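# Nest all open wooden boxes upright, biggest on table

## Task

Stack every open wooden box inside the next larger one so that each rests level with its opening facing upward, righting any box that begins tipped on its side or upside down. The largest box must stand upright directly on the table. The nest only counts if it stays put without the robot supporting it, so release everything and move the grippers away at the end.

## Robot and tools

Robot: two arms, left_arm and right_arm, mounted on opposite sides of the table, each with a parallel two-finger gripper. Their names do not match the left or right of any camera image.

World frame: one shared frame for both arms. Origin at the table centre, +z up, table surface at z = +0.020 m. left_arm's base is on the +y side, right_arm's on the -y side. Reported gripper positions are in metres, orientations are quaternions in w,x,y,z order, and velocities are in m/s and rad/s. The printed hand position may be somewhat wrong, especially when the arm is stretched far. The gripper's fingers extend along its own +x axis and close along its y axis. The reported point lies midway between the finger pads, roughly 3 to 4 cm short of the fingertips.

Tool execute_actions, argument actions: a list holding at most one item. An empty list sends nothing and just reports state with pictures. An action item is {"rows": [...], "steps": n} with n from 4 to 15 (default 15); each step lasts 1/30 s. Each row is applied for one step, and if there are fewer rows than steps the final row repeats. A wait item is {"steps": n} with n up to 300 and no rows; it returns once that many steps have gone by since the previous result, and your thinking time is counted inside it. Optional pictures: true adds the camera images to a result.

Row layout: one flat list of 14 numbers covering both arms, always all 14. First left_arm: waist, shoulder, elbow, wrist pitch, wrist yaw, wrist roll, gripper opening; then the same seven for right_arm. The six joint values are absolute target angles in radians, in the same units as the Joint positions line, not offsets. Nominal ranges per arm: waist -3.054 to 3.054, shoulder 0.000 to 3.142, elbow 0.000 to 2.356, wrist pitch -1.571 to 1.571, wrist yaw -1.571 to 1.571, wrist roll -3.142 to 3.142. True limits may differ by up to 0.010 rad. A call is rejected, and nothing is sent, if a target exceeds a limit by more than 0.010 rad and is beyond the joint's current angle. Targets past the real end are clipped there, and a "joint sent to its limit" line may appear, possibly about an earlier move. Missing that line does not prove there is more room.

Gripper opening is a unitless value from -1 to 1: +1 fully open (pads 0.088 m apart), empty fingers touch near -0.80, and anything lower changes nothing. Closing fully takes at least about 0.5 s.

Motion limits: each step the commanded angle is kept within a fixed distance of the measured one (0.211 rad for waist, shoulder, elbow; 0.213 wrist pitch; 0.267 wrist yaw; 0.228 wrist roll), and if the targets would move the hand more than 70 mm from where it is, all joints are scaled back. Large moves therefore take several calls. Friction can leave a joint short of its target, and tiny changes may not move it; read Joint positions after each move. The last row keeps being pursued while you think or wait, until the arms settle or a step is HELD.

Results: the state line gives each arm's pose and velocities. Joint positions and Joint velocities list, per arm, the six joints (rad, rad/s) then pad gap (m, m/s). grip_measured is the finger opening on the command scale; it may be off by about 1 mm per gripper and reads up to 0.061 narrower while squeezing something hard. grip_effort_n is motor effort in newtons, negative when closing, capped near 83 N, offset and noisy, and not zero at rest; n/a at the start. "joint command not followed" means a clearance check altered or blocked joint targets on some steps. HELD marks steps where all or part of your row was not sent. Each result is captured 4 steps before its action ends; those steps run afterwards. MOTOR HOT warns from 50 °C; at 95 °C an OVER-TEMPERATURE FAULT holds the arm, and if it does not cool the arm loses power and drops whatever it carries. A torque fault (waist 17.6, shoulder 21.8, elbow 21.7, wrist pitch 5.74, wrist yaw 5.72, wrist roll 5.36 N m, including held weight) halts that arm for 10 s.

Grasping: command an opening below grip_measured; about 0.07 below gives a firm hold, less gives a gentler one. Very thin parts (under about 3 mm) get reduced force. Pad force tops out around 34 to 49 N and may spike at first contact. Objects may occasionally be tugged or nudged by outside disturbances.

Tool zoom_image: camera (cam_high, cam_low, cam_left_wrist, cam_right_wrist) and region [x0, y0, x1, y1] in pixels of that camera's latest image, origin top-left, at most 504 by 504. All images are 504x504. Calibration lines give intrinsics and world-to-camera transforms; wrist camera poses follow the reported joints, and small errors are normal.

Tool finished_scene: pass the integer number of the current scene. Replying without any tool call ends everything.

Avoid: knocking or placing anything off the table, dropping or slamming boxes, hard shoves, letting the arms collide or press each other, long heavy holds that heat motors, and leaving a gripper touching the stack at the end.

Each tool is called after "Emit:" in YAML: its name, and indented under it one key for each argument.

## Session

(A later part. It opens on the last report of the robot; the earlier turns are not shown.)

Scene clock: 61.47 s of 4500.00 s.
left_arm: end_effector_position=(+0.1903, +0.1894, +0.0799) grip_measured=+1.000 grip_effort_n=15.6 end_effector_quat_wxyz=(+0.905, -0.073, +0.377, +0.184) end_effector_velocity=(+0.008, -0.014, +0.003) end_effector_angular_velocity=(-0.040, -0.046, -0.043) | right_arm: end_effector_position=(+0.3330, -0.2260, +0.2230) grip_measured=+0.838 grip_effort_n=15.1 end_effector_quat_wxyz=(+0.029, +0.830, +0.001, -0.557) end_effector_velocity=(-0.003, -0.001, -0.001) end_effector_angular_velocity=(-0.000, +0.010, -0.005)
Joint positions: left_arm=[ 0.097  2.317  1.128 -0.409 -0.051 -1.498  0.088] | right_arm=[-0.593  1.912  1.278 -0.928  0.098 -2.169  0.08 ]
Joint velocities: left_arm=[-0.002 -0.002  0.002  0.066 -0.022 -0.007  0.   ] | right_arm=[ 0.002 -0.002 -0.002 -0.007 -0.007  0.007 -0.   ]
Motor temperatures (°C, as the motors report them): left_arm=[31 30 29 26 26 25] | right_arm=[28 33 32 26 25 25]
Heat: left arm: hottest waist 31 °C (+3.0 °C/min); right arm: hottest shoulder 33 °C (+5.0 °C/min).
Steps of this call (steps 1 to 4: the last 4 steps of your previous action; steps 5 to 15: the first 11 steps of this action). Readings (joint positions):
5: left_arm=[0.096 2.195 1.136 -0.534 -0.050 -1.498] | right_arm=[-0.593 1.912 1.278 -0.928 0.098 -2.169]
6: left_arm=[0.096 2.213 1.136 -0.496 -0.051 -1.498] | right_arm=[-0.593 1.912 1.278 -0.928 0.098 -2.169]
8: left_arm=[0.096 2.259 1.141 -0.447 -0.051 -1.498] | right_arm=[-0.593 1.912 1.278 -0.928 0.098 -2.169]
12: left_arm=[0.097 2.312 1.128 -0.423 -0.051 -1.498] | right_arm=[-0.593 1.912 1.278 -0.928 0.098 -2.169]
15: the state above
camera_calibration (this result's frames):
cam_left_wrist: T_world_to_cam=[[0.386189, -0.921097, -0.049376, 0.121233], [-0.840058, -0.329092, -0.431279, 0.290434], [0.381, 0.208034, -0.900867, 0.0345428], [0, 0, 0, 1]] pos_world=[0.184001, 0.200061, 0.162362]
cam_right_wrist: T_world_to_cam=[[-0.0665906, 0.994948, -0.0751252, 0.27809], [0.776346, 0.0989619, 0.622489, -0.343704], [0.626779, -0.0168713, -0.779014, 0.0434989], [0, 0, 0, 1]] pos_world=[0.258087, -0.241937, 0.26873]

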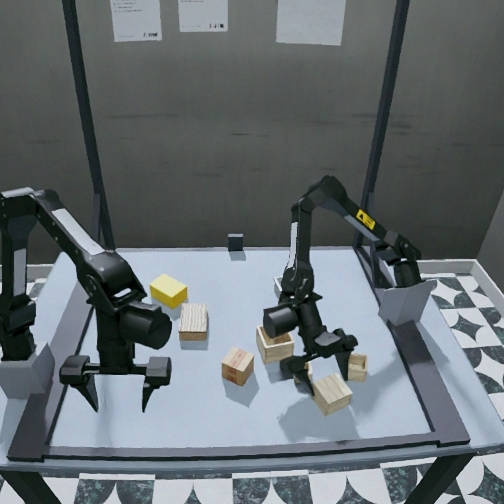

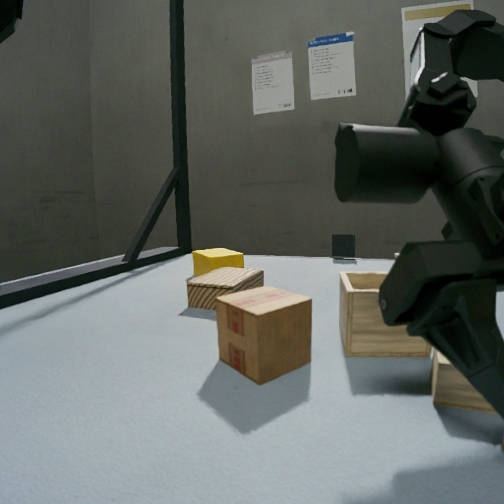

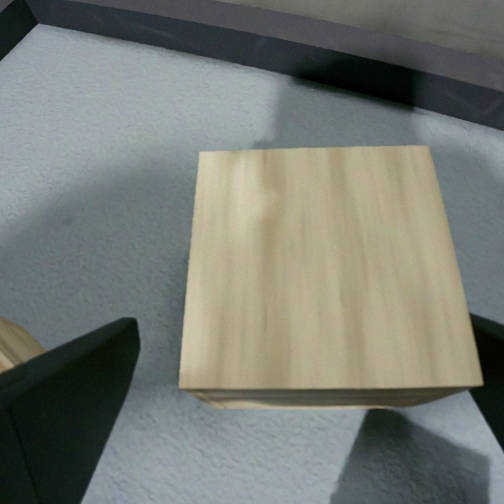

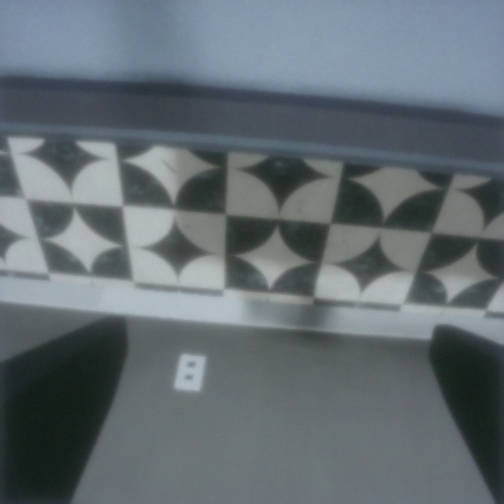

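Emit:
execute_actions:
  actions:
    - {"rows":[[0.102,2.34,1.075,-0.335,-0.055,-1.5,1,-0.593,1.912,1.278,-0.928,0.098,-2.169,0.84]]}
  pictures: true

Scene clock: 62.03 s of 4500.00 s.
left_arm: end_effector_position=(+0.1940, +0.1990, +0.0716) grip_measured=+1.000 grip_effort_n=15.1 end_effector_quat_wxyz=(+0.906, -0.075, +0.376, +0.180) end_effector_velocity=(+0.002, -0.002, -0.003) end_effector_angular_velocity=(-0.011, -0.015, -0.015) | right_arm: end_effector_position=(+0.3330, -0.2260, +0.2230) grip_measured=+0.838 grip_effort_n=14.7 end_effector_quat_wxyz=(+0.029, +0.830, +0.001, -0.557) end_effector_velocity=(-0.003, -0.001, -0.001) end_effector_angular_velocity=(+0.005, +0.009, -0.019)
Joint positions: left_arm=[ 0.098  2.33   1.082 -0.341 -0.051 -1.498  0.088] | right_arm=[-0.593  1.912  1.278 -0.928  0.098 -2.169  0.08 ]
Joint velocities: left_arm=[-0.007  0.002 -0.012  0.037 -0.007 -0.007  0.   ] | right_arm=[ 0.002 -0.002 -0.002 -0.007 -0.007  0.022  0.   ]
Motor temperatures (°C, as the motors report them): left_arm=[31 30 29 26 26 25] | right_arm=[28 33 32 26 25 25]
Heat: left arm: hottest waist 31 °C (+3.0 °C/min); right arm: hottest shoulder 33 °C (+4.1 °C/min).
Steps of this call (steps 1 to 4: the last 4 steps of your previous action; steps 5 to 6: the robot went on to your last target; steps 7 to 17: the first 11 steps of this action). Readings (joint positions):
7: left_arm=[0.097 2.320 1.124 -0.396 -0.051 -1.498] | right_arm=[-0.593 1.912 1.278 -0.928 0.098 -2.169]
8: left_arm=[0.097 2.320 1.116 -0.378 -0.051 -1.498] | right_arm=[-0.593 1.912 1.278 -0.928 0.098 -2.169]
10: left_arm=[0.097 2.322 1.102 -0.361 -0.051 -1.498] | right_arm=[-0.593 1.912 1.278 -0.928 0.098 -2.169]
14: left_arm=[0.098 2.330 1.085 -0.346 -0.051 -1.498] | right_arm=[-0.593 1.912 1.278 -0.928 0.098 -2.169]
17: the state above
camera_calibration (this result's frames):
cam_left_wrist: T_world_to_cam=[[0.381012, -0.923625, -0.0417947, 0.129162], [-0.840431, -0.327144, -0.432033, 0.292836], [0.385364, 0.199735, -0.900889, 0.0244842], [0, 0, 0, 1]] pos_world=[0.187461, 0.210206, 0.15397]
cam_right_wrist: T_world_to_cam=[[-0.0665906, 0.994948, -0.0751252, 0.27809], [0.776346, 0.0989619, 0.622489, -0.343704], [0.626779, -0.0168713, -0.779014, 0.0434989], [0, 0, 0, 1]] pos_world=[0.258087, -0.241937, 0.26873]

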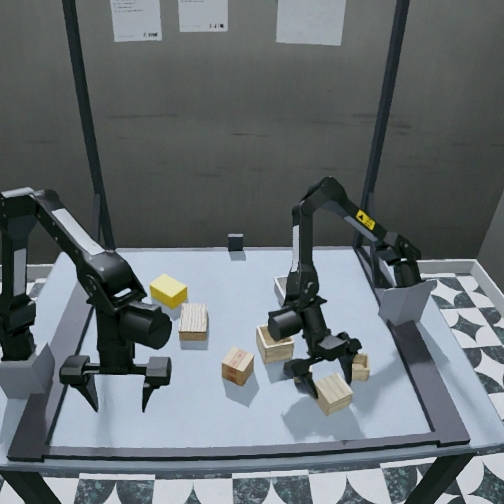

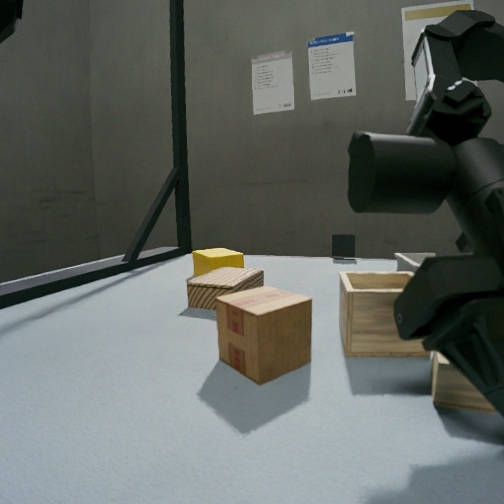

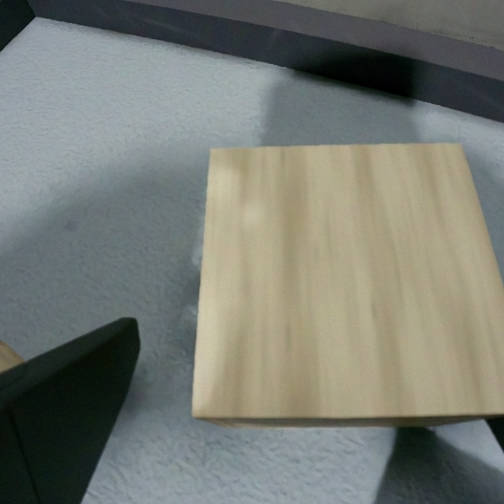

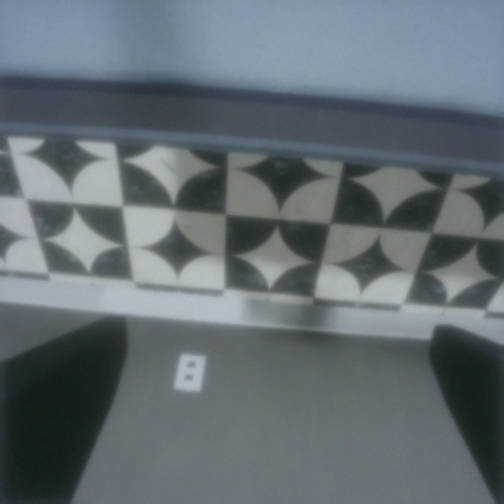

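Emit:
execute_actions:
  actions:
    - {"rows":[[0.1,2.28,1.185,-0.49,-0.055,-1.5,1,-0.593,1.912,1.278,-0.928,0.098,-2.169,0.84]]}
  pictures: true

Scene clock: 62.53 s of 4500.00 s.
left_arm: end_effector_position=(+0.1850, +0.1750, +0.0932) grip_measured=+1.000 grip_effort_n=15.1 end_effector_quat_wxyz=(+0.906, -0.075, +0.376, +0.181) end_effector_velocity=(-0.008, +0.008, +0.001) end_effector_angular_velocity=(+0.043, +0.015, +0.041) | right_arm: end_effector_position=(+0.3330, -0.2260, +0.2230) grip_measured=+0.838 grip_effort_n=14.7 end_effector_quat_wxyz=(+0.029, +0.830, +0.001, -0.557) end_effector_velocity=(-0.003, -0.004, +0.001) end_effector_angular_velocity=(-0.012, +0.015, +0.002)
Joint positions: left_arm=[ 0.098  2.29   1.178 -0.478 -0.052 -1.498  0.088] | right_arm=[-0.593  1.912  1.278 -0.928  0.098 -2.169  0.08 ]
Joint velocities: left_arm=[-0.007 -0.002  0.017 -0.081 -0.007 -0.007  0.   ] | right_arm=[-0.002 -0.007 -0.002 -0.022 -0.007 -0.007 -0.   ]
Motor temperatures (°C, as the motors report them): left_arm=[31 30 29 26 26 25] | right_arm=[28 33 32 26 25 25]
Heat: left arm: hottest waist 31 °C (+3.0 °C/min); right arm: hottest shoulder 33 °C (+4.0 °C/min).
Steps of this call (steps 1 to 4: the last 4 steps of your previous action; steps 5 to 15: the first 11 steps of this action). Readings (joint positions):
5: left_arm=[0.098 2.330 1.089 -0.353 -0.052 -1.498] | right_arm=[-0.593 1.912 1.278 -0.928 0.098 -2.169]
6: left_arm=[0.098 2.329 1.107 -0.392 -0.052 -1.498] | right_arm=[-0.593 1.912 1.278 -0.928 0.098 -2.169]
8: left_arm=[0.098 2.321 1.133 -0.432 -0.052 -1.498] | right_arm=[-0.593 1.912 1.278 -0.928 0.098 -2.169]
12: left_arm=[0.098 2.296 1.170 -0.466 -0.052 -1.498] | right_arm=[-0.593 1.912 1.278 -0.928 0.098 -2.169]
15: the state above
camera_calibration (this result's frames):
cam_left_wrist: T_world_to_cam=[[0.38219, -0.923072, -0.0432294, 0.11111], [-0.84015, -0.327615, -0.432222, 0.286841], [0.38481, 0.20151, -0.90073, 0.0519676], [0, 0, 0, 1]] pos_world=[0.178527, 0.186064, 0.175591]
cam_right_wrist: T_world_to_cam=[[-0.0665906, 0.994948, -0.0751252, 0.27809], [0.776346, 0.0989619, 0.622489, -0.343704], [0.626779, -0.0168713, -0.779014, 0.0434989], [0, 0, 0, 1]] pos_world=[0.258087, -0.241937, 0.26873]

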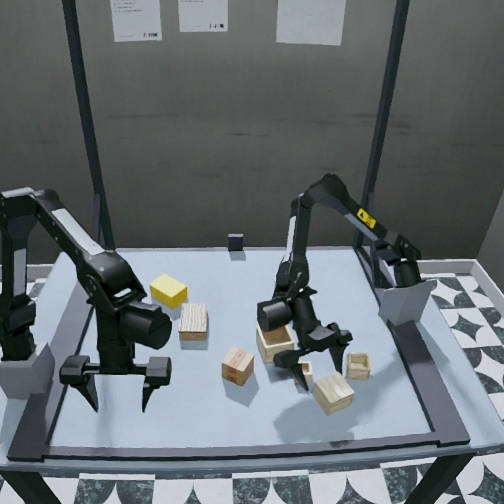

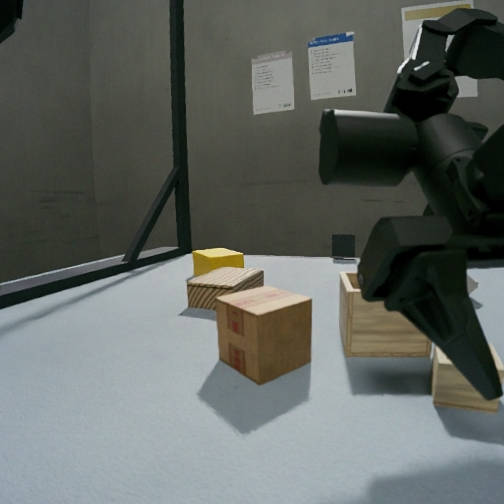

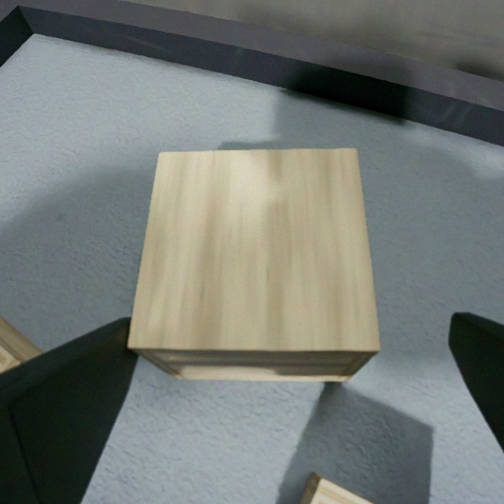

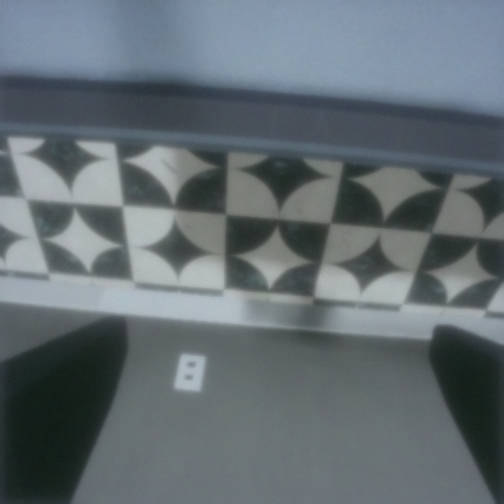

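Emit:
execute_actions:
  actions:
    - {"rows":[[0.1,2.36,1.15,-0.385,-0.055,-1.5,1,-0.593,1.912,1.278,-0.928,0.098,-2.169,0.84]]}
  pictures: true

Scene clock: 63.10 s of 4500.00 s.
left_arm: end_effector_position=(+0.1977, +0.1845, +0.0757) grip_measured=+1.000 grip_effort_n=14.7 end_effector_quat_wxyz=(+0.906, -0.075, +0.376, +0.180) end_effector_velocity=(+0.005, -0.012, +0.002) end_effector_angular_velocity=(-0.037, -0.028, -0.034) | right_arm: end_effector_position=(+0.3330, -0.2260, +0.2230) grip_measured=+0.838 grip_effort_n=14.7 end_effector_quat_wxyz=(+0.029, +0.830, +0.001, -0.557) end_effector_velocity=(-0.003, +0.001, +0.002) end_effector_angular_velocity=(+0.011, +0.018, +0.009)
Joint positions: left_arm=[ 0.098  2.349  1.154 -0.393 -0.052 -1.498  0.088] | right_arm=[-0.593  1.912  1.278 -0.928  0.098 -2.169  0.08 ]
Joint velocities: left_arm=[-0.002 -0.002  0.002  0.051 -0.007 -0.007  0.   ] | right_arm=[-0.002 -0.007  0.002 -0.007 -0.022 -0.007 -0.   ]
Motor temperatures (°C, as the motors report them): left_arm=[31 30 29 26 26 25] | right_arm=[28 33 32 26 25 25]
Heat: left arm: hottest waist 31 °C (+3.0 °C/min); right arm: hottest shoulder 33 °C (+4.1 °C/min).
Steps of this call (steps 1 to 4: the last 4 steps of your previous action; steps 5 to 6: the robot went on to your last target; steps 7 to 17: the first 11 steps of this action). Readings (joint positions):
7: left_arm=[0.098 2.293 1.177 -0.479 -0.052 -1.498] | right_arm=[-0.593 1.912 1.278 -0.928 0.098 -2.169]
8: left_arm=[0.098 2.299 1.174 -0.456 -0.052 -1.498] | right_arm=[-0.593 1.912 1.278 -0.928 0.098 -2.169]
10: left_arm=[0.098 2.317 1.170 -0.422 -0.052 -1.498] | right_arm=[-0.593 1.912 1.278 -0.928 0.098 -2.169]
14: left_arm=[0.098 2.344 1.156 -0.402 -0.052 -1.498] | right_arm=[-0.593 1.912 1.278 -0.928 0.098 -2.169]
17: the state above
camera_calibration (this result's frames):
cam_left_wrist: T_world_to_cam=[[0.380357, -0.923932, -0.0409668, 0.114682], [-0.840351, -0.326774, -0.432468, 0.292923], [0.386184, 0.198919, -0.900718, 0.0295963], [0, 0, 0, 1]] pos_world=[0.191108, 0.195791, 0.158036]
cam_right_wrist: T_world_to_cam=[[-0.0665906, 0.994948, -0.0751252, 0.27809], [0.776346, 0.0989619, 0.622489, -0.343704], [0.626779, -0.0168713, -0.779014, 0.0434989], [0, 0, 0, 1]] pos_world=[0.258087, -0.241937, 0.26873]

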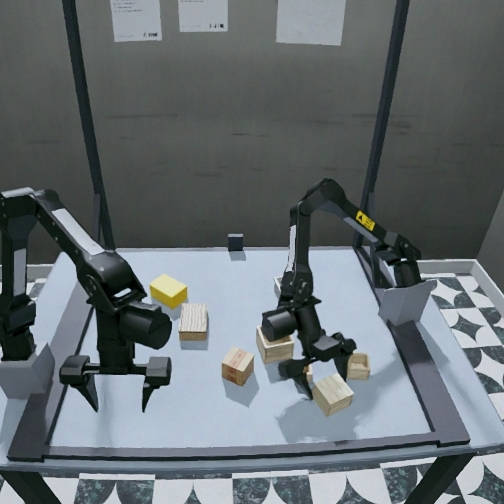

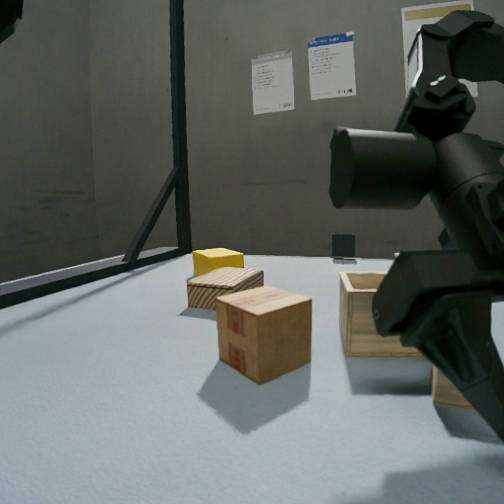

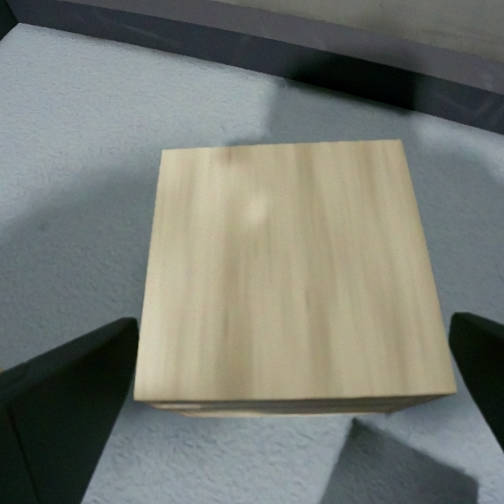

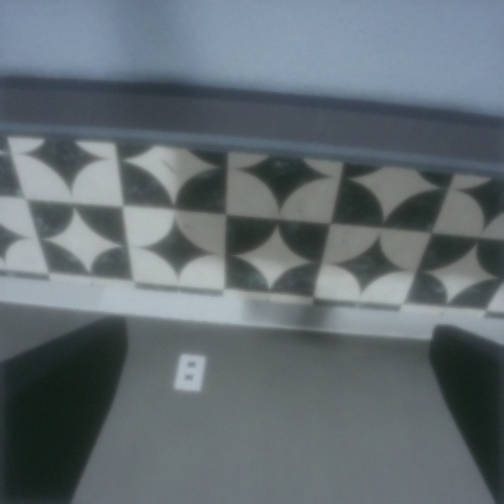

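Emit:
execute_actions:
  actions:
    - {"rows":[[0.1,2.43,1.13,-0.295,-0.055,-1.5,1,-0.593,1.912,1.278,-0.928,0.098,-2.169,0.84]]}
  pictures: true

Scene clock: 63.60 s of 4500.00 s.
left_arm: end_effector_position=(+0.2116, +0.1947, +0.0587) grip_measured=+1.000 grip_effort_n=14.7 end_effector_quat_wxyz=(+0.907, -0.077, +0.374, +0.177) end_effector_velocity=(-0.001, +0.004, -0.004) end_effector_angular_velocity=(+0.014, +0.015, +0.004) | right_arm: end_effector_position=(+0.3330, -0.2260, +0.2230) grip_measured=+0.838 grip_effort_n=14.7 end_effector_quat_wxyz=(+0.029, +0.830, +0.001, -0.557) end_effector_velocity=(-0.005, -0.005, -0.001) end_effector_angular_velocity=(-0.018, +0.018, +0.005)
Joint positions: left_arm=[ 0.1    2.413  1.134 -0.301 -0.055 -1.496  0.088] | right_arm=[-0.593  1.912  1.278 -0.928  0.098 -2.169  0.08 ]
Joint velocities: left_arm=[-0.002  0.007 -0.002 -0.007  0.007  0.007  0.   ] | right_arm=[ 0.002 -0.007 -0.007 -0.022 -0.007 -0.007 -0.   ]
Motor temperatures (°C, as the motors report them): left_arm=[31 30 29 26 26 25] | right_arm=[28 33 32 26 25 25]
Heat: left arm: hottest waist 31 °C (+3.0 °C/min); right arm: hottest shoulder 33 °C (+4.0 °C/min).
Steps of this call (steps 1 to 4: the last 4 steps of your previous action; steps 5 to 15: the first 11 steps of this action). Readings (joint positions):
5: left_arm=[0.098 2.354 1.152 -0.380 -0.052 -1.498] | right_arm=[-0.593 1.912 1.278 -0.928 0.098 -2.169]
6: left_arm=[0.098 2.363 1.149 -0.356 -0.052 -1.498] | right_arm=[-0.593 1.912 1.278 -0.928 0.098 -2.169]
8: left_arm=[0.098 2.387 1.147 -0.328 -0.052 -1.498] | right_arm=[-0.593 1.912 1.278 -0.928 0.098 -2.169]
12: left_arm=[0.100 2.412 1.134 -0.314 -0.055 -1.495] | right_arm=[-0.593 1.912 1.278 -0.928 0.098 -2.169]
15: the state above
camera_calibration (this result's frames):
cam_left_wrist: T_world_to_cam=[[0.376901, -0.9256, -0.0347899, 0.118756], [-0.839037, -0.32526, -0.436145, 0.30026], [0.39238, 0.193573, -0.899204, 0.00654309], [0, 0, 0, 1]] pos_world=[0.204602, 0.206317, 0.140972]
cam_right_wrist: T_world_to_cam=[[-0.0665906, 0.994948, -0.0751252, 0.27809], [0.776346, 0.0989619, 0.622489, -0.343704], [0.626779, -0.0168713, -0.779014, 0.0434989], [0, 0, 0, 1]] pos_world=[0.258087, -0.241937, 0.26873]

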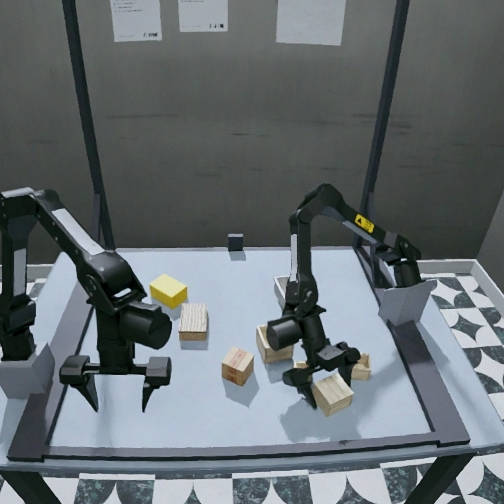

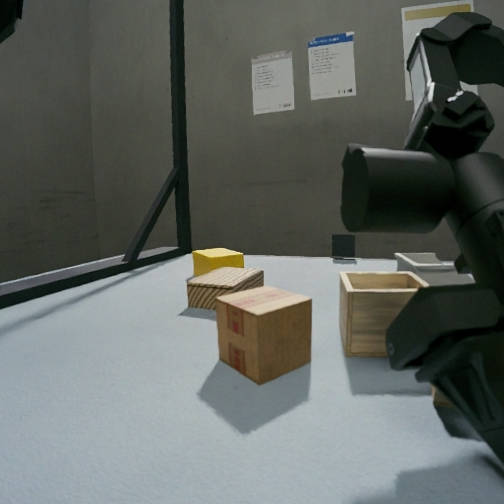

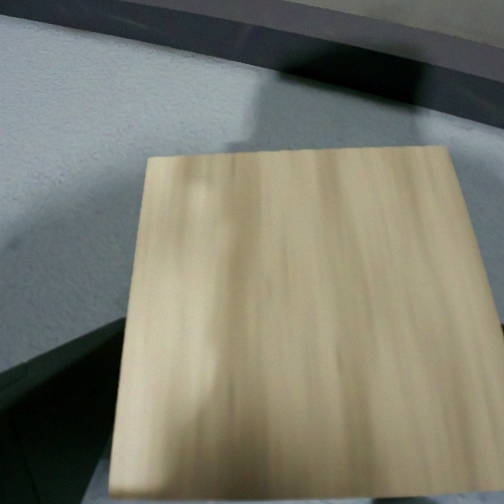

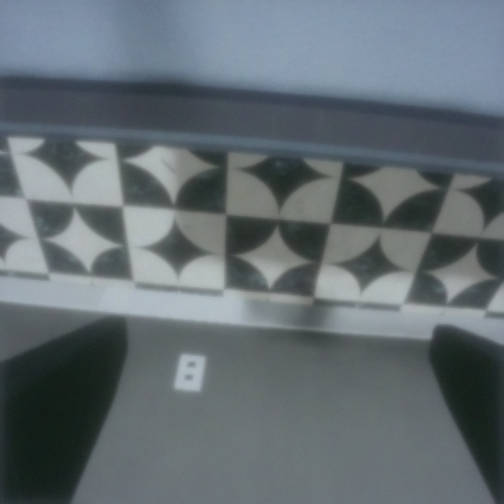

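Emit:
execute_actions:
  actions:
    - {"rows":[[0.1,2.413,1.134,-0.30,-0.055,-1.496,0.2,-0.593,1.912,1.278,-0.928,0.098,-2.169,0.84]]}

Emit:
execute_actions:
  actions:
    - {"steps":8}

Emit:
execute_actions:
  actions:
    - {"rows":[[0.1,2.12,1.134,-0.59,-0.055,-1.496,0.2,-0.593,1.912,1.278,-0.928,0.098,-2.169,0.84]]}

Emit:
execute_actions:
  actions:
    - {"rows":[[0.1,2.12,1.134,-0.59,-0.055,1.645,0.2,-0.593,1.912,1.278,-0.928,0.098,-2.169,0.84]]}

Emit:
execute_actions:
  actions:
    - {"steps":60}

Emit:
execute_actions:
  actions:
    - {"rows":[[0.1,2.36,1.134,-0.35,-0.055,1.645,0.2,-0.593,1.912,1.278,-0.928,0.098,-2.169,0.84]]}
  pictures: true

Scene clock: 65.17 s of 4500.00 s.
left_arm: end_effector_position=(+0.2120, +0.1947, +0.0586) grip_measured=+0.482 grip_effort_n=-83.5 end_effector_quat_wxyz=(+0.907, -0.077, +0.373, +0.177) end_effector_velocity=(-0.002, +0.001, -0.001) end_effector_angular_velocity=(-0.002, +0.008, +0.008) | right_arm: end_effector_position=(+0.3330, -0.2260, +0.2230) grip_measured=+0.838 grip_effort_n=14.7 end_effector_quat_wxyz=(+0.029, +0.830, +0.001, -0.557) end_effector_velocity=(-0.003, -0.001, -0.003) end_effector_angular_velocity=(-0.001, +0.025, +0.005)
Joint positions: left_arm=[ 0.1    2.414  1.134 -0.3   -0.056 -1.496  0.063] | right_arm=[-0.593  1.912  1.278 -0.928  0.098 -2.169  0.08 ]
Joint velocities: left_arm=[-0.002 -0.002 -0.002 -0.007  0.007 -0.007  0.   ] | right_arm=[-0.002  0.002 -0.002 -0.007 -0.022 -0.007 -0.   ]
Motor temperatures (°C, as the motors report them): left_arm=[31 30 29 26 26 25] | right_arm=[28 34 32 26 25 25]
Heat: left arm: hottest waist 31 °C (+3.0 °C/min); right arm: hottest shoulder 34 °C (+5.1 °C/min).
Steps of this call (steps 1 to 4: the last 4 steps of your previous action; steps 5 to 15: the robot went on to your last target; steps 16 to 36: nothing new was sent; steps 37 to 47: the first 11 steps of this action). Readings (joint positions):
37: left_arm=[0.100 2.414 1.134 -0.300 -0.055 -1.496] | right_arm=[-0.593 1.912 1.278 -0.928 0.098 -2.169]
38: left_arm=[0.100 2.414 1.134 -0.300 -0.055 -1.496] | right_arm=[-0.593 1.912 1.278 -0.928 0.098 -2.169]
40: left_arm=[0.100 2.414 1.134 -0.300 -0.055 -1.496] | right_arm=[-0.593 1.912 1.278 -0.928 0.098 -2.169]
44: left_arm=[0.100 2.414 1.134 -0.300 -0.056 -1.496] | right_arm=[-0.593 1.912 1.278 -0.928 0.098 -2.169]
47: the state above

Scene clock: 65.43 s of 4500.00 s.
left_arm: end_effector_position=(+0.2120, +0.1947, +0.0586) grip_measured=+0.482 grip_effort_n=-83.5 end_effector_quat_wxyz=(+0.907, -0.077, +0.373, +0.177) end_effector_velocity=(-0.001, +0.003, -0.001) end_effector_angular_velocity=(+0.017, +0.000, +0.002) | right_arm: end_effector_position=(+0.3330, -0.2260, +0.2230) grip_measured=+0.838 grip_effort_n=14.7 end_effector_quat_wxyz=(+0.029, +0.830, +0.001, -0.557) end_effector_velocity=(-0.001, -0.002, -0.000) end_effector_angular_velocity=(-0.004, +0.010, +0.004)
Joint positions: left_arm=[ 0.1    2.414  1.134 -0.3   -0.056 -1.496  0.063] | right_arm=[-0.593  1.912  1.278 -0.928  0.098 -2.169  0.08 ]
Joint velocities: left_arm=[-0.002  0.002 -0.002 -0.007 -0.007  0.007 -0.   ] | right_arm=[-0.002 -0.002 -0.002 -0.007 -0.007 -0.007 -0.   ]
Motor temperatures (°C, as the motors report them): left_arm=[31 30 29 26 26 25] | right_arm=[28 34 32 26 25 25]
Heat: left arm: hottest waist 31 °C (+3.0 °C/min); right arm: hottest shoulder 34 °C (+5.0 °C/min).
Kept back: nothing.
Steps of this call (steps 1 to 4: the last 4 steps of your previous action; steps 5 to 8: the robot went on to your last target). Readings (joint positions):
1: left_arm=[0.100 2.414 1.134 -0.300 -0.056 -1.496] | right_arm=[-0.593 1.912 1.278 -0.928 0.098 -2.169]
2: left_arm=[0.100 2.414 1.134 -0.300 -0.056 -1.496] | right_arm=[-0.593 1.912 1.278 -0.928 0.098 -2.169]
4: left_arm=[0.100 2.414 1.134 -0.300 -0.056 -1.496] | right_arm=[-0.593 1.912 1.278 -0.928 0.098 -2.169]
8: the state above

Scene clock: 65.80 s of 4500.00 s.
left_arm: end_effector_position=(+0.1555, +0.1685, +0.1273) grip_measured=+0.482 grip_effort_n=-83.5 end_effector_quat_wxyz=(+0.909, -0.081, +0.372, +0.168) end_effector_velocity=(-0.030, +0.037, +0.011) end_effector_angular_velocity=(+0.133, +0.062, +0.119) | right_arm: end_effector_position=(+0.3330, -0.2260, +0.2230) grip_measured=+0.838 grip_effort_n=14.7 end_effector_quat_wxyz=(+0.029, +0.830, +0.001, -0.557) end_effector_velocity=(-0.005, +0.001, +0.000) end_effector_angular_velocity=(+0.005, +0.020, +0.012)
Joint positions: left_arm=[ 0.099  2.134  1.141 -0.567 -0.055 -1.496  0.063] | right_arm=[-0.593  1.912  1.278 -0.928  0.098 -2.169  0.08 ]
Joint velocities: left_arm=[-0.002 -0.061 -0.007 -0.242 -0.007  0.007 -0.   ] | right_arm=[ 0.002 -0.007 -0.002 -0.007 -0.022 -0.007 -0.   ]
Motor temperatures (°C, as the motors report them): left_arm=[31 30 29 26 26 25] | right_arm=[28 34 32 26 25 25]
Heat: left arm: hottest waist 31 °C (+3.0 °C/min); right arm: hottest shoulder 34 °C (+5.0 °C/min).
Steps of this call (steps 1 to 11: the first 11 steps of this action). Readings (joint positions):
1: left_arm=[0.100 2.399 1.135 -0.314 -0.056 -1.496] | right_arm=[-0.593 1.912 1.278 -0.928 0.098 -2.169]
2: left_arm=[0.100 2.375 1.135 -0.370 -0.055 -1.496] | right_arm=[-0.593 1.912 1.278 -0.928 0.098 -2.169]
4: left_arm=[0.099 2.299 1.125 -0.469 -0.055 -1.496] | right_arm=[-0.593 1.912 1.278 -0.928 0.098 -2.169]
8: left_arm=[0.099 2.166 1.137 -0.540 -0.055 -1.496] | right_arm=[-0.593 1.912 1.278 -0.928 0.098 -2.169]
11: the state above

Scene clock: 66.30 s of 4500.00 s.
left_arm: end_effector_position=(+0.1532, +0.1749, +0.1262) grip_measured=+0.482 grip_effort_n=-83.5 end_effector_quat_wxyz=(+0.896, +0.158, +0.408, +0.078) end_effector_velocity=(+0.000, +0.003, +0.002) end_effector_angular_velocity=(+0.952, +0.368, -1.004) | right_arm: end_effector_position=(+0.3330, -0.2260, +0.2230) grip_measured=+0.838 grip_effort_n=15.6 end_effector_quat_wxyz=(+0.029, +0.830, +0.001, -0.557) end_effector_velocity=(+0.000, -0.003, +0.000) end_effector_angular_velocity=(-0.012, -0.002, +0.001)
Joint positions: left_arm=[ 0.099  2.134  1.136 -0.588 -0.055 -0.981  0.063] | right_arm=[-0.593  1.912  1.278 -0.928  0.098 -2.169  0.08 ]
Joint velocities: left_arm=[-0.002 -0.002 -0.002 -0.007 -0.022  1.429 -0.   ] | right_arm=[-0.002 -0.002 -0.002 -0.007  0.007 -0.007  0.   ]
Motor temperatures (°C, as the motors report them): left_arm=[31 30 29 26 26 25] | right_arm=[28 34 32 26 25 25]
Heat: left arm: hottest waist 31 °C (+3.0 °C/min); right arm: hottest shoulder 34 °C (+5.1 °C/min).
Steps of this call (steps 1 to 4: the last 4 steps of your previous action; steps 5 to 15: the first 11 steps of this action). Readings (joint positions):
5: left_arm=[0.099 2.134 1.136 -0.585 -0.055 -1.471] | right_arm=[-0.593 1.912 1.278 -0.928 0.098 -2.169]
6: left_arm=[0.099 2.134 1.136 -0.585 -0.055 -1.417] | right_arm=[-0.593 1.912 1.278 -0.928 0.098 -2.169]
8: left_arm=[0.099 2.134 1.136 -0.586 -0.055 -1.321] | right_arm=[-0.593 1.912 1.278 -0.928 0.098 -2.169]
12: left_arm=[0.099 2.134 1.136 -0.588 -0.055 -1.126] | right_arm=[-0.593 1.912 1.278 -0.928 0.098 -2.169]
15: the state above

Scene clock: 68.30 s of 4500.00 s.
left_arm: end_effector_position=(+0.1526, +0.1743, +0.1271) grip_measured=+0.482 grip_effort_n=-83.5 end_effector_quat_wxyz=(+0.083, +0.906, +0.181, -0.373) end_effector_velocity=(+0.001, +0.000, -0.001) end_effector_angular_velocity=(+0.066, +0.019, -0.070) | right_arm: end_effector_position=(+0.3330, -0.2260, +0.2230) grip_measured=+0.838 grip_effort_n=15.6 end_effector_quat_wxyz=(+0.029, +0.830, +0.001, -0.557) end_effector_velocity=(-0.002, -0.007, -0.002) end_effector_angular_velocity=(-0.028, +0.008, -0.003)
Joint positions: left_arm=[ 0.099  2.13   1.136 -0.589 -0.055  1.629  0.063] | right_arm=[-0.593  1.912  1.278 -0.928  0.098 -2.169  0.08 ]
Joint velocities: left_arm=[-0.002  0.002 -0.002  0.007 -0.007  0.095 -0.001] | right_arm=[-0.002 -0.002 -0.007 -0.022  0.007 -0.007 -0.   ]
Motor temperatures (°C, as the motors report them): left_arm=[31 30 29 26 26 25] | right_arm=[28 34 32 26 25 25]
Heat: left arm: hottest waist 31 °C (+3.0 °C/min); right arm: hottest shoulder 34 °C (+5.1 °C/min).
Kept back: nothing.
Steps of this call (steps 1 to 4: the last 4 steps of your previous action; steps 5 to 60: the robot went on to your last target). Readings (joint positions):
1: left_arm=[0.099 2.134 1.136 -0.589 -0.055 -0.933] | right_arm=[-0.593 1.912 1.278 -0.928 0.098 -2.169]
2: left_arm=[0.099 2.134 1.136 -0.589 -0.055 -0.884] | right_arm=[-0.593 1.912 1.278 -0.928 0.098 -2.169]
4: left_arm=[0.099 2.134 1.136 -0.589 -0.055 -0.787] | right_arm=[-0.593 1.912 1.278 -0.928 0.098 -2.169]
8: left_arm=[0.099 2.134 1.136 -0.589 -0.055 -0.592] | right_arm=[-0.593 1.912 1.278 -0.928 0.098 -2.169]
60: the state above

Scene clock: 68.67 s of 4500.00 s.
left_arm: end_effector_position=(+0.2070, +0.1804, +0.0925) grip_measured=+0.482 grip_effort_n=-83.5 end_effector_quat_wxyz=(+0.098, +0.914, +0.169, -0.357) end_effector_velocity=(+0.016, +0.014, -0.023) end_effector_angular_velocity=(+0.011, -0.001, +0.015) | right_arm: end_effector_position=(+0.3330, -0.2260, +0.2230) grip_measured=+0.838 grip_effort_n=15.6 end_effector_quat_wxyz=(+0.029, +0.830, +0.001, -0.557) end_effector_velocity=(+0.000, -0.003, +0.000) end_effector_angular_velocity=(-0.017, -0.002, +0.015)
Joint positions: left_arm=[ 0.13   2.323  1.147 -0.364 -0.079  1.64   0.063] | right_arm=[-0.593  1.912  1.278 -0.928  0.098 -2.169  0.08 ]
Joint velocities: left_arm=[-0.002  0.085 -0.012  0.081 -0.007 -0.007 -0.   ] | right_arm=[-0.002 -0.002 -0.002 -0.007  0.007 -0.022 -0.   ]
Motor temperatures (°C, as the motors report them): left_arm=[31 30 29 26 26 25] | right_arm=[28 34 32 26 25 25]
Heat: left arm: hottest waist 31 °C (+3.0 °C/min); right arm: hottest shoulder 34 °C (+5.0 °C/min).
Steps of this call (steps 1 to 11: the first 11 steps of this action). Readings (joint positions):
1: left_arm=[0.099 2.145 1.136 -0.576 -0.055 1.633] | right_arm=[-0.593 1.912 1.278 -0.928 0.098 -2.169]
2: left_arm=[0.099 2.172 1.137 -0.521 -0.055 1.635] | right_arm=[-0.593 1.912 1.278 -0.928 0.098 -2.169]
4: left_arm=[0.101 2.244 1.149 -0.438 -0.077 1.639] | right_arm=[-0.593 1.912 1.278 -0.928 0.098 -2.169]
8: left_arm=[0.128 2.309 1.148 -0.380 -0.079 1.639] | right_arm=[-0.593 1.912 1.278 -0.928 0.098 -2.169]
11: the state above
camera_calibration (this result's frames):
cam_left_wrist: T_world_to_cam=[[-0.33946, 0.938932, -0.0563342, -0.0776037], [0.364153, 0.186403, 0.912494, -0.159653], [0.867271, 0.289241, -0.405192, -0.11973], [0, 0, 0, 1]] pos_world=[0.135633, 0.137255, 0.0927973]
cam_right_wrist: T_world_to_cam=[[-0.0665906, 0.994948, -0.0751252, 0.27809], [0.776346, 0.0989619, 0.622489, -0.343704], [0.626779, -0.0168713, -0.779014, 0.0434989], [0, 0, 0, 1]] pos_world=[0.258087, -0.241937, 0.26873]

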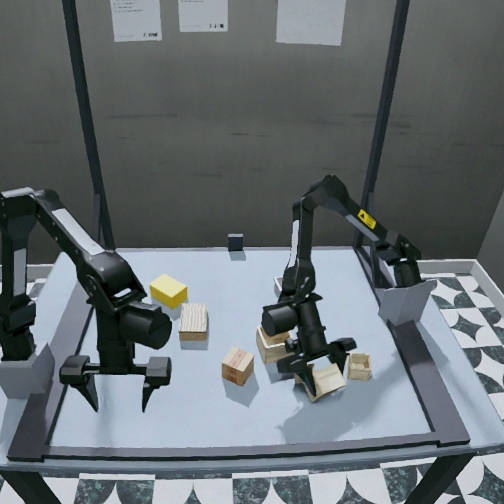

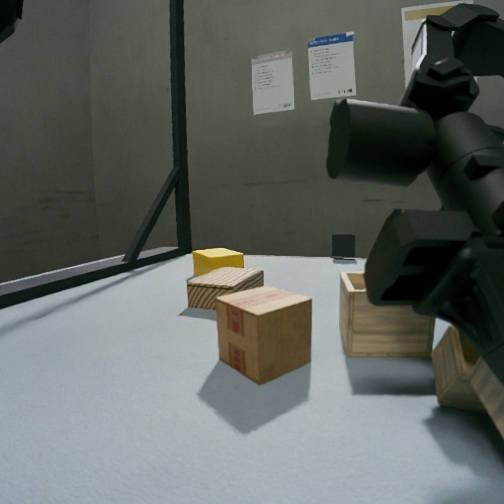

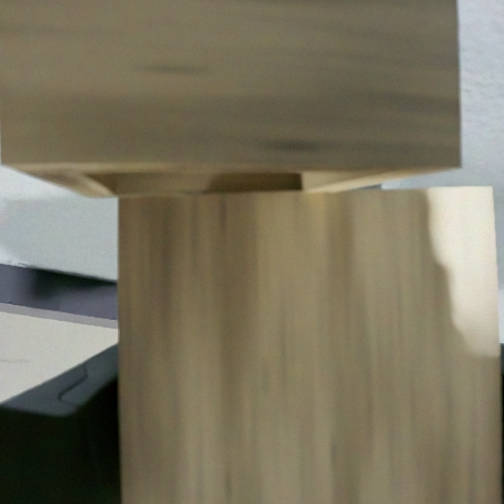

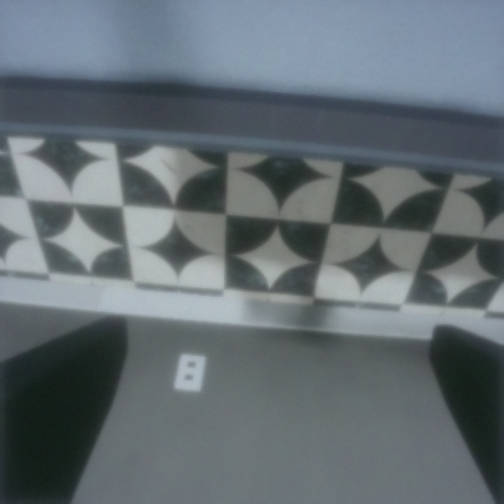

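Emit:
execute_actions:
  actions:
    - {"rows":[[0.1,2.1,1.134,-0.61,-0.055,1.645,0.2,-0.593,1.912,1.278,-0.928,0.098,-2.169,0.84]]}

Emit:
execute_actions:
  actions:
    - {"rows":[[0.172,2.40,1.44,-0.63,-0.057,1.70,0.2,-0.593,1.912,1.278,-0.928,0.098,-2.169,0.84]]}

Emit:
execute_actions:
  actions:
    - {"rows":[[0.172,2.53,1.44,-0.505,-0.057,1.70,0.2,-0.593,1.912,1.278,-0.928,0.098,-2.169,0.84]]}
  pictures: true

Scene clock: 70.63 s of 4500.00 s.
left_arm: end_effector_position=(+0.1494, +0.1700, +0.1299) grip_measured=+0.482 grip_effort_n=-83.5 end_effector_quat_wxyz=(+0.078, +0.908, +0.172, -0.373) end_effector_velocity=(-0.014, +0.035, -0.002) end_effector_angular_velocity=(+0.111, +0.067, +0.115) | right_arm: end_effector_position=(+0.3330, -0.2260, +0.2230) grip_measured=+0.838 grip_effort_n=15.1 end_effector_quat_wxyz=(+0.029, +0.830, +0.001, -0.557) end_effector_velocity=(-0.001, -0.002, -0.000) end_effector_angular_velocity=(-0.004, +0.010, +0.004)
Joint positions: left_arm=[ 0.094  2.116  1.138 -0.592 -0.055  1.643  0.063] | right_arm=[-0.593  1.912  1.278 -0.928  0.098 -2.169  0.08 ]
Joint velocities: left_arm=[ 0.007  0.002 -0.002 -0.168  0.007  0.007 -0.   ] | right_arm=[-0.002 -0.002 -0.002 -0.007 -0.007 -0.007 -0.   ]
Motor temperatures (°C, as the motors report them): left_arm=[31 30 29 26 26 25] | right_arm=[28 34 32 26 25 25]
Heat: left arm: hottest waist 31 °C (+3.0 °C/min); right arm: hottest shoulder 34 °C (+4.0 °C/min).
Steps of this call (steps 1 to 4: the last 4 steps of your previous action; steps 5 to 30: the robot went on to your last target; steps 31 to 48: nothing new was sent; steps 49 to 59: the first 11 steps of this action). Readings (joint positions):
49: left_arm=[0.131 2.321 1.147 -0.362 -0.083 1.641] | right_arm=[-0.593 1.912 1.278 -0.928 0.098 -2.169]
50: left_arm=[0.129 2.297 1.145 -0.417 -0.068 1.642] | right_arm=[-0.593 1.912 1.278 -0.928 0.098 -2.169]
52: left_arm=[0.110 2.228 1.129 -0.512 -0.057 1.643] | right_arm=[-0.593 1.912 1.278 -0.928 0.098 -2.169]
56: left_arm=[0.093 2.133 1.137 -0.568 -0.055 1.643] | right_arm=[-0.593 1.912 1.278 -0.928 0.098 -2.169]
59: the state above

Scene clock: 71.13 s of 4500.00 s.
left_arm: end_effector_position=(+0.2140, +0.1457, +0.1220) grip_measured=+0.482 grip_effort_n=-83.5 end_effector_quat_wxyz=(+0.083, +0.904, +0.188, -0.375) end_effector_velocity=(+0.027, -0.027, -0.011) end_effector_angular_velocity=(+0.006, -0.010, -0.038) | right_arm: end_effector_position=(+0.3330, -0.2260, +0.2230) grip_measured=+0.838 grip_effort_n=15.1 end_effector_quat_wxyz=(+0.029, +0.830, +0.001, -0.557) end_effector_velocity=(+0.000, +0.001, +0.000) end_effector_angular_velocity=(+0.008, +0.003, +0.008)
Joint positions: left_arm=[ 0.168  2.376  1.41  -0.627 -0.053  1.694  0.063] | right_arm=[-0.593  1.912  1.278 -0.928  0.098 -2.169  0.08 ]
Joint velocities: left_arm=[-0.007  0.129  0.164 -0.007 -0.007  0.022 -0.   ] | right_arm=[-0.002 -0.002 -0.002  0.007 -0.007 -0.007 -0.   ]
Motor temperatures (°C, as the motors report them): left_arm=[31 30 29 26 26 25] | right_arm=[28 34 32 26 25 25]
Heat: left arm: hottest waist 31 °C (+3.0 °C/min); right arm: hottest shoulder 34 °C (+4.1 °C/min).
Steps of this call (steps 1 to 4: the last 4 steps of your previous action; steps 5 to 15: the first 11 steps of this action). Readings (joint positions):
5: left_arm=[0.096 2.131 1.154 -0.618 -0.054 1.650] | right_arm=[-0.593 1.912 1.278 -0.928 0.098 -2.169]
6: left_arm=[0.104 2.165 1.194 -0.632 -0.052 1.663] | right_arm=[-0.593 1.912 1.278 -0.928 0.098 -2.169]
8: left_arm=[0.129 2.252 1.290 -0.613 -0.052 1.676] | right_arm=[-0.593 1.912 1.278 -0.928 0.098 -2.169]
12: left_arm=[0.165 2.352 1.387 -0.625 -0.053 1.690] | right_arm=[-0.593 1.912 1.278 -0.928 0.098 -2.169]
15: the state above

Scene clock: 71.63 s of 4500.00 s.
left_arm: end_effector_position=(+0.2471, +0.1559, +0.0851) grip_measured=+0.482 grip_effort_n=-83.5 end_effector_quat_wxyz=(+0.080, +0.904, +0.190, -0.375) end_effector_velocity=(+0.012, -0.021, +0.002) end_effector_angular_velocity=(-0.068, -0.054, -0.068) | right_arm: end_effector_position=(+0.3330, -0.2260, +0.2230) grip_measured=+0.838 grip_effort_n=15.6 end_effector_quat_wxyz=(+0.029, +0.830, +0.001, -0.557) end_effector_velocity=(-0.004, -0.000, -0.005) end_effector_angular_velocity=(-0.012, +0.028, +0.022)
Joint positions: left_arm=[ 0.168  2.521  1.436 -0.514 -0.056  1.697  0.063] | right_arm=[-0.593  1.912  1.278 -0.928  0.098 -2.169  0.08 ]
Joint velocities: left_arm=[-0.002  0.002  0.002  0.11  -0.007 -0.007 -0.   ] | right_arm=[ 0.002  0.007 -0.002 -0.007 -0.022 -0.022 -0.   ]
Motor temperatures (°C, as the motors report them): left_arm=[31 30 29 26 26 25] | right_arm=[28 34 32 26 25 25]
Heat: left arm: hottest waist 31 °C (+3.0 °C/min); right arm: hottest shoulder 34 °C (+4.0 °C/min).
Steps of this call (steps 1 to 4: the last 4 steps of your previous action; steps 5 to 15: the first 11 steps of this action). Readings (joint positions):
5: left_arm=[0.168 2.395 1.427 -0.621 -0.053 1.697] | right_arm=[-0.593 1.912 1.278 -0.928 0.098 -2.169]
6: left_arm=[0.168 2.412 1.432 -0.591 -0.053 1.697] | right_arm=[-0.593 1.912 1.278 -0.928 0.098 -2.169]
8: left_arm=[0.168 2.456 1.444 -0.544 -0.053 1.697] | right_arm=[-0.593 1.912 1.278 -0.928 0.098 -2.169]
12: left_arm=[0.168 2.514 1.436 -0.526 -0.053 1.697] | right_arm=[-0.593 1.912 1.278 -0.928 0.098 -2.169]
15: the state above
camera_calibration (this result's frames):
cam_left_wrist: T_world_to_cam=[[-0.364258, 0.931298, -0.000837377, -0.0388322], [0.405215, 0.159301, 0.900236, -0.167819], [0.838521, 0.327578, -0.435402, -0.146729], [0, 0, 0, 1]] pos_world=[0.176893, 0.110963, 0.0871584]
cam_right_wrist: T_world_to_cam=[[-0.0665906, 0.994948, -0.0751252, 0.27809], [0.776346, 0.0989619, 0.622489, -0.343704], [0.626779, -0.0168713, -0.779014, 0.0434989], [0, 0, 0, 1]] pos_world=[0.258087, -0.241937, 0.26873]

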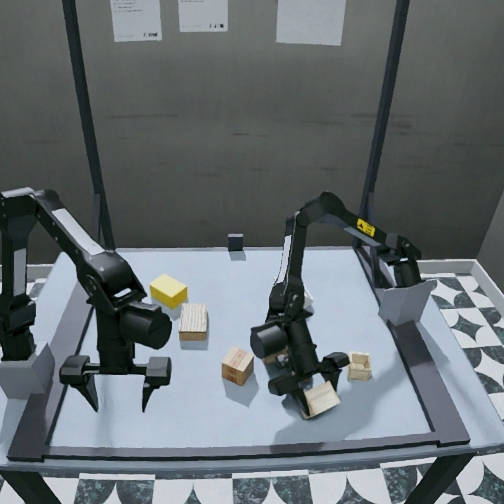

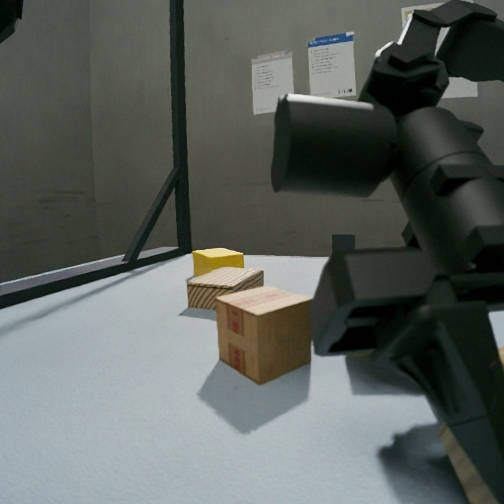

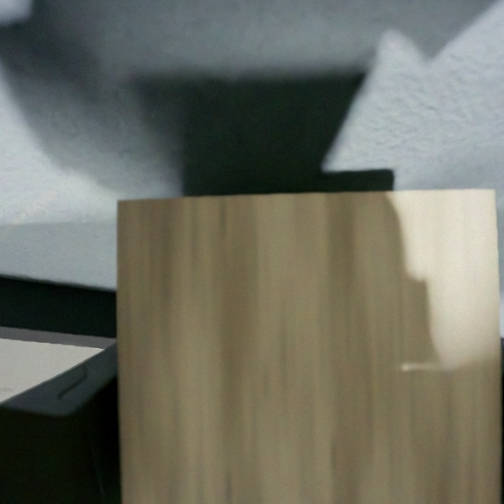

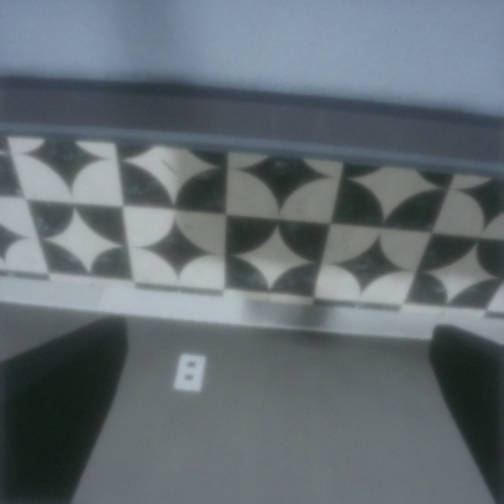

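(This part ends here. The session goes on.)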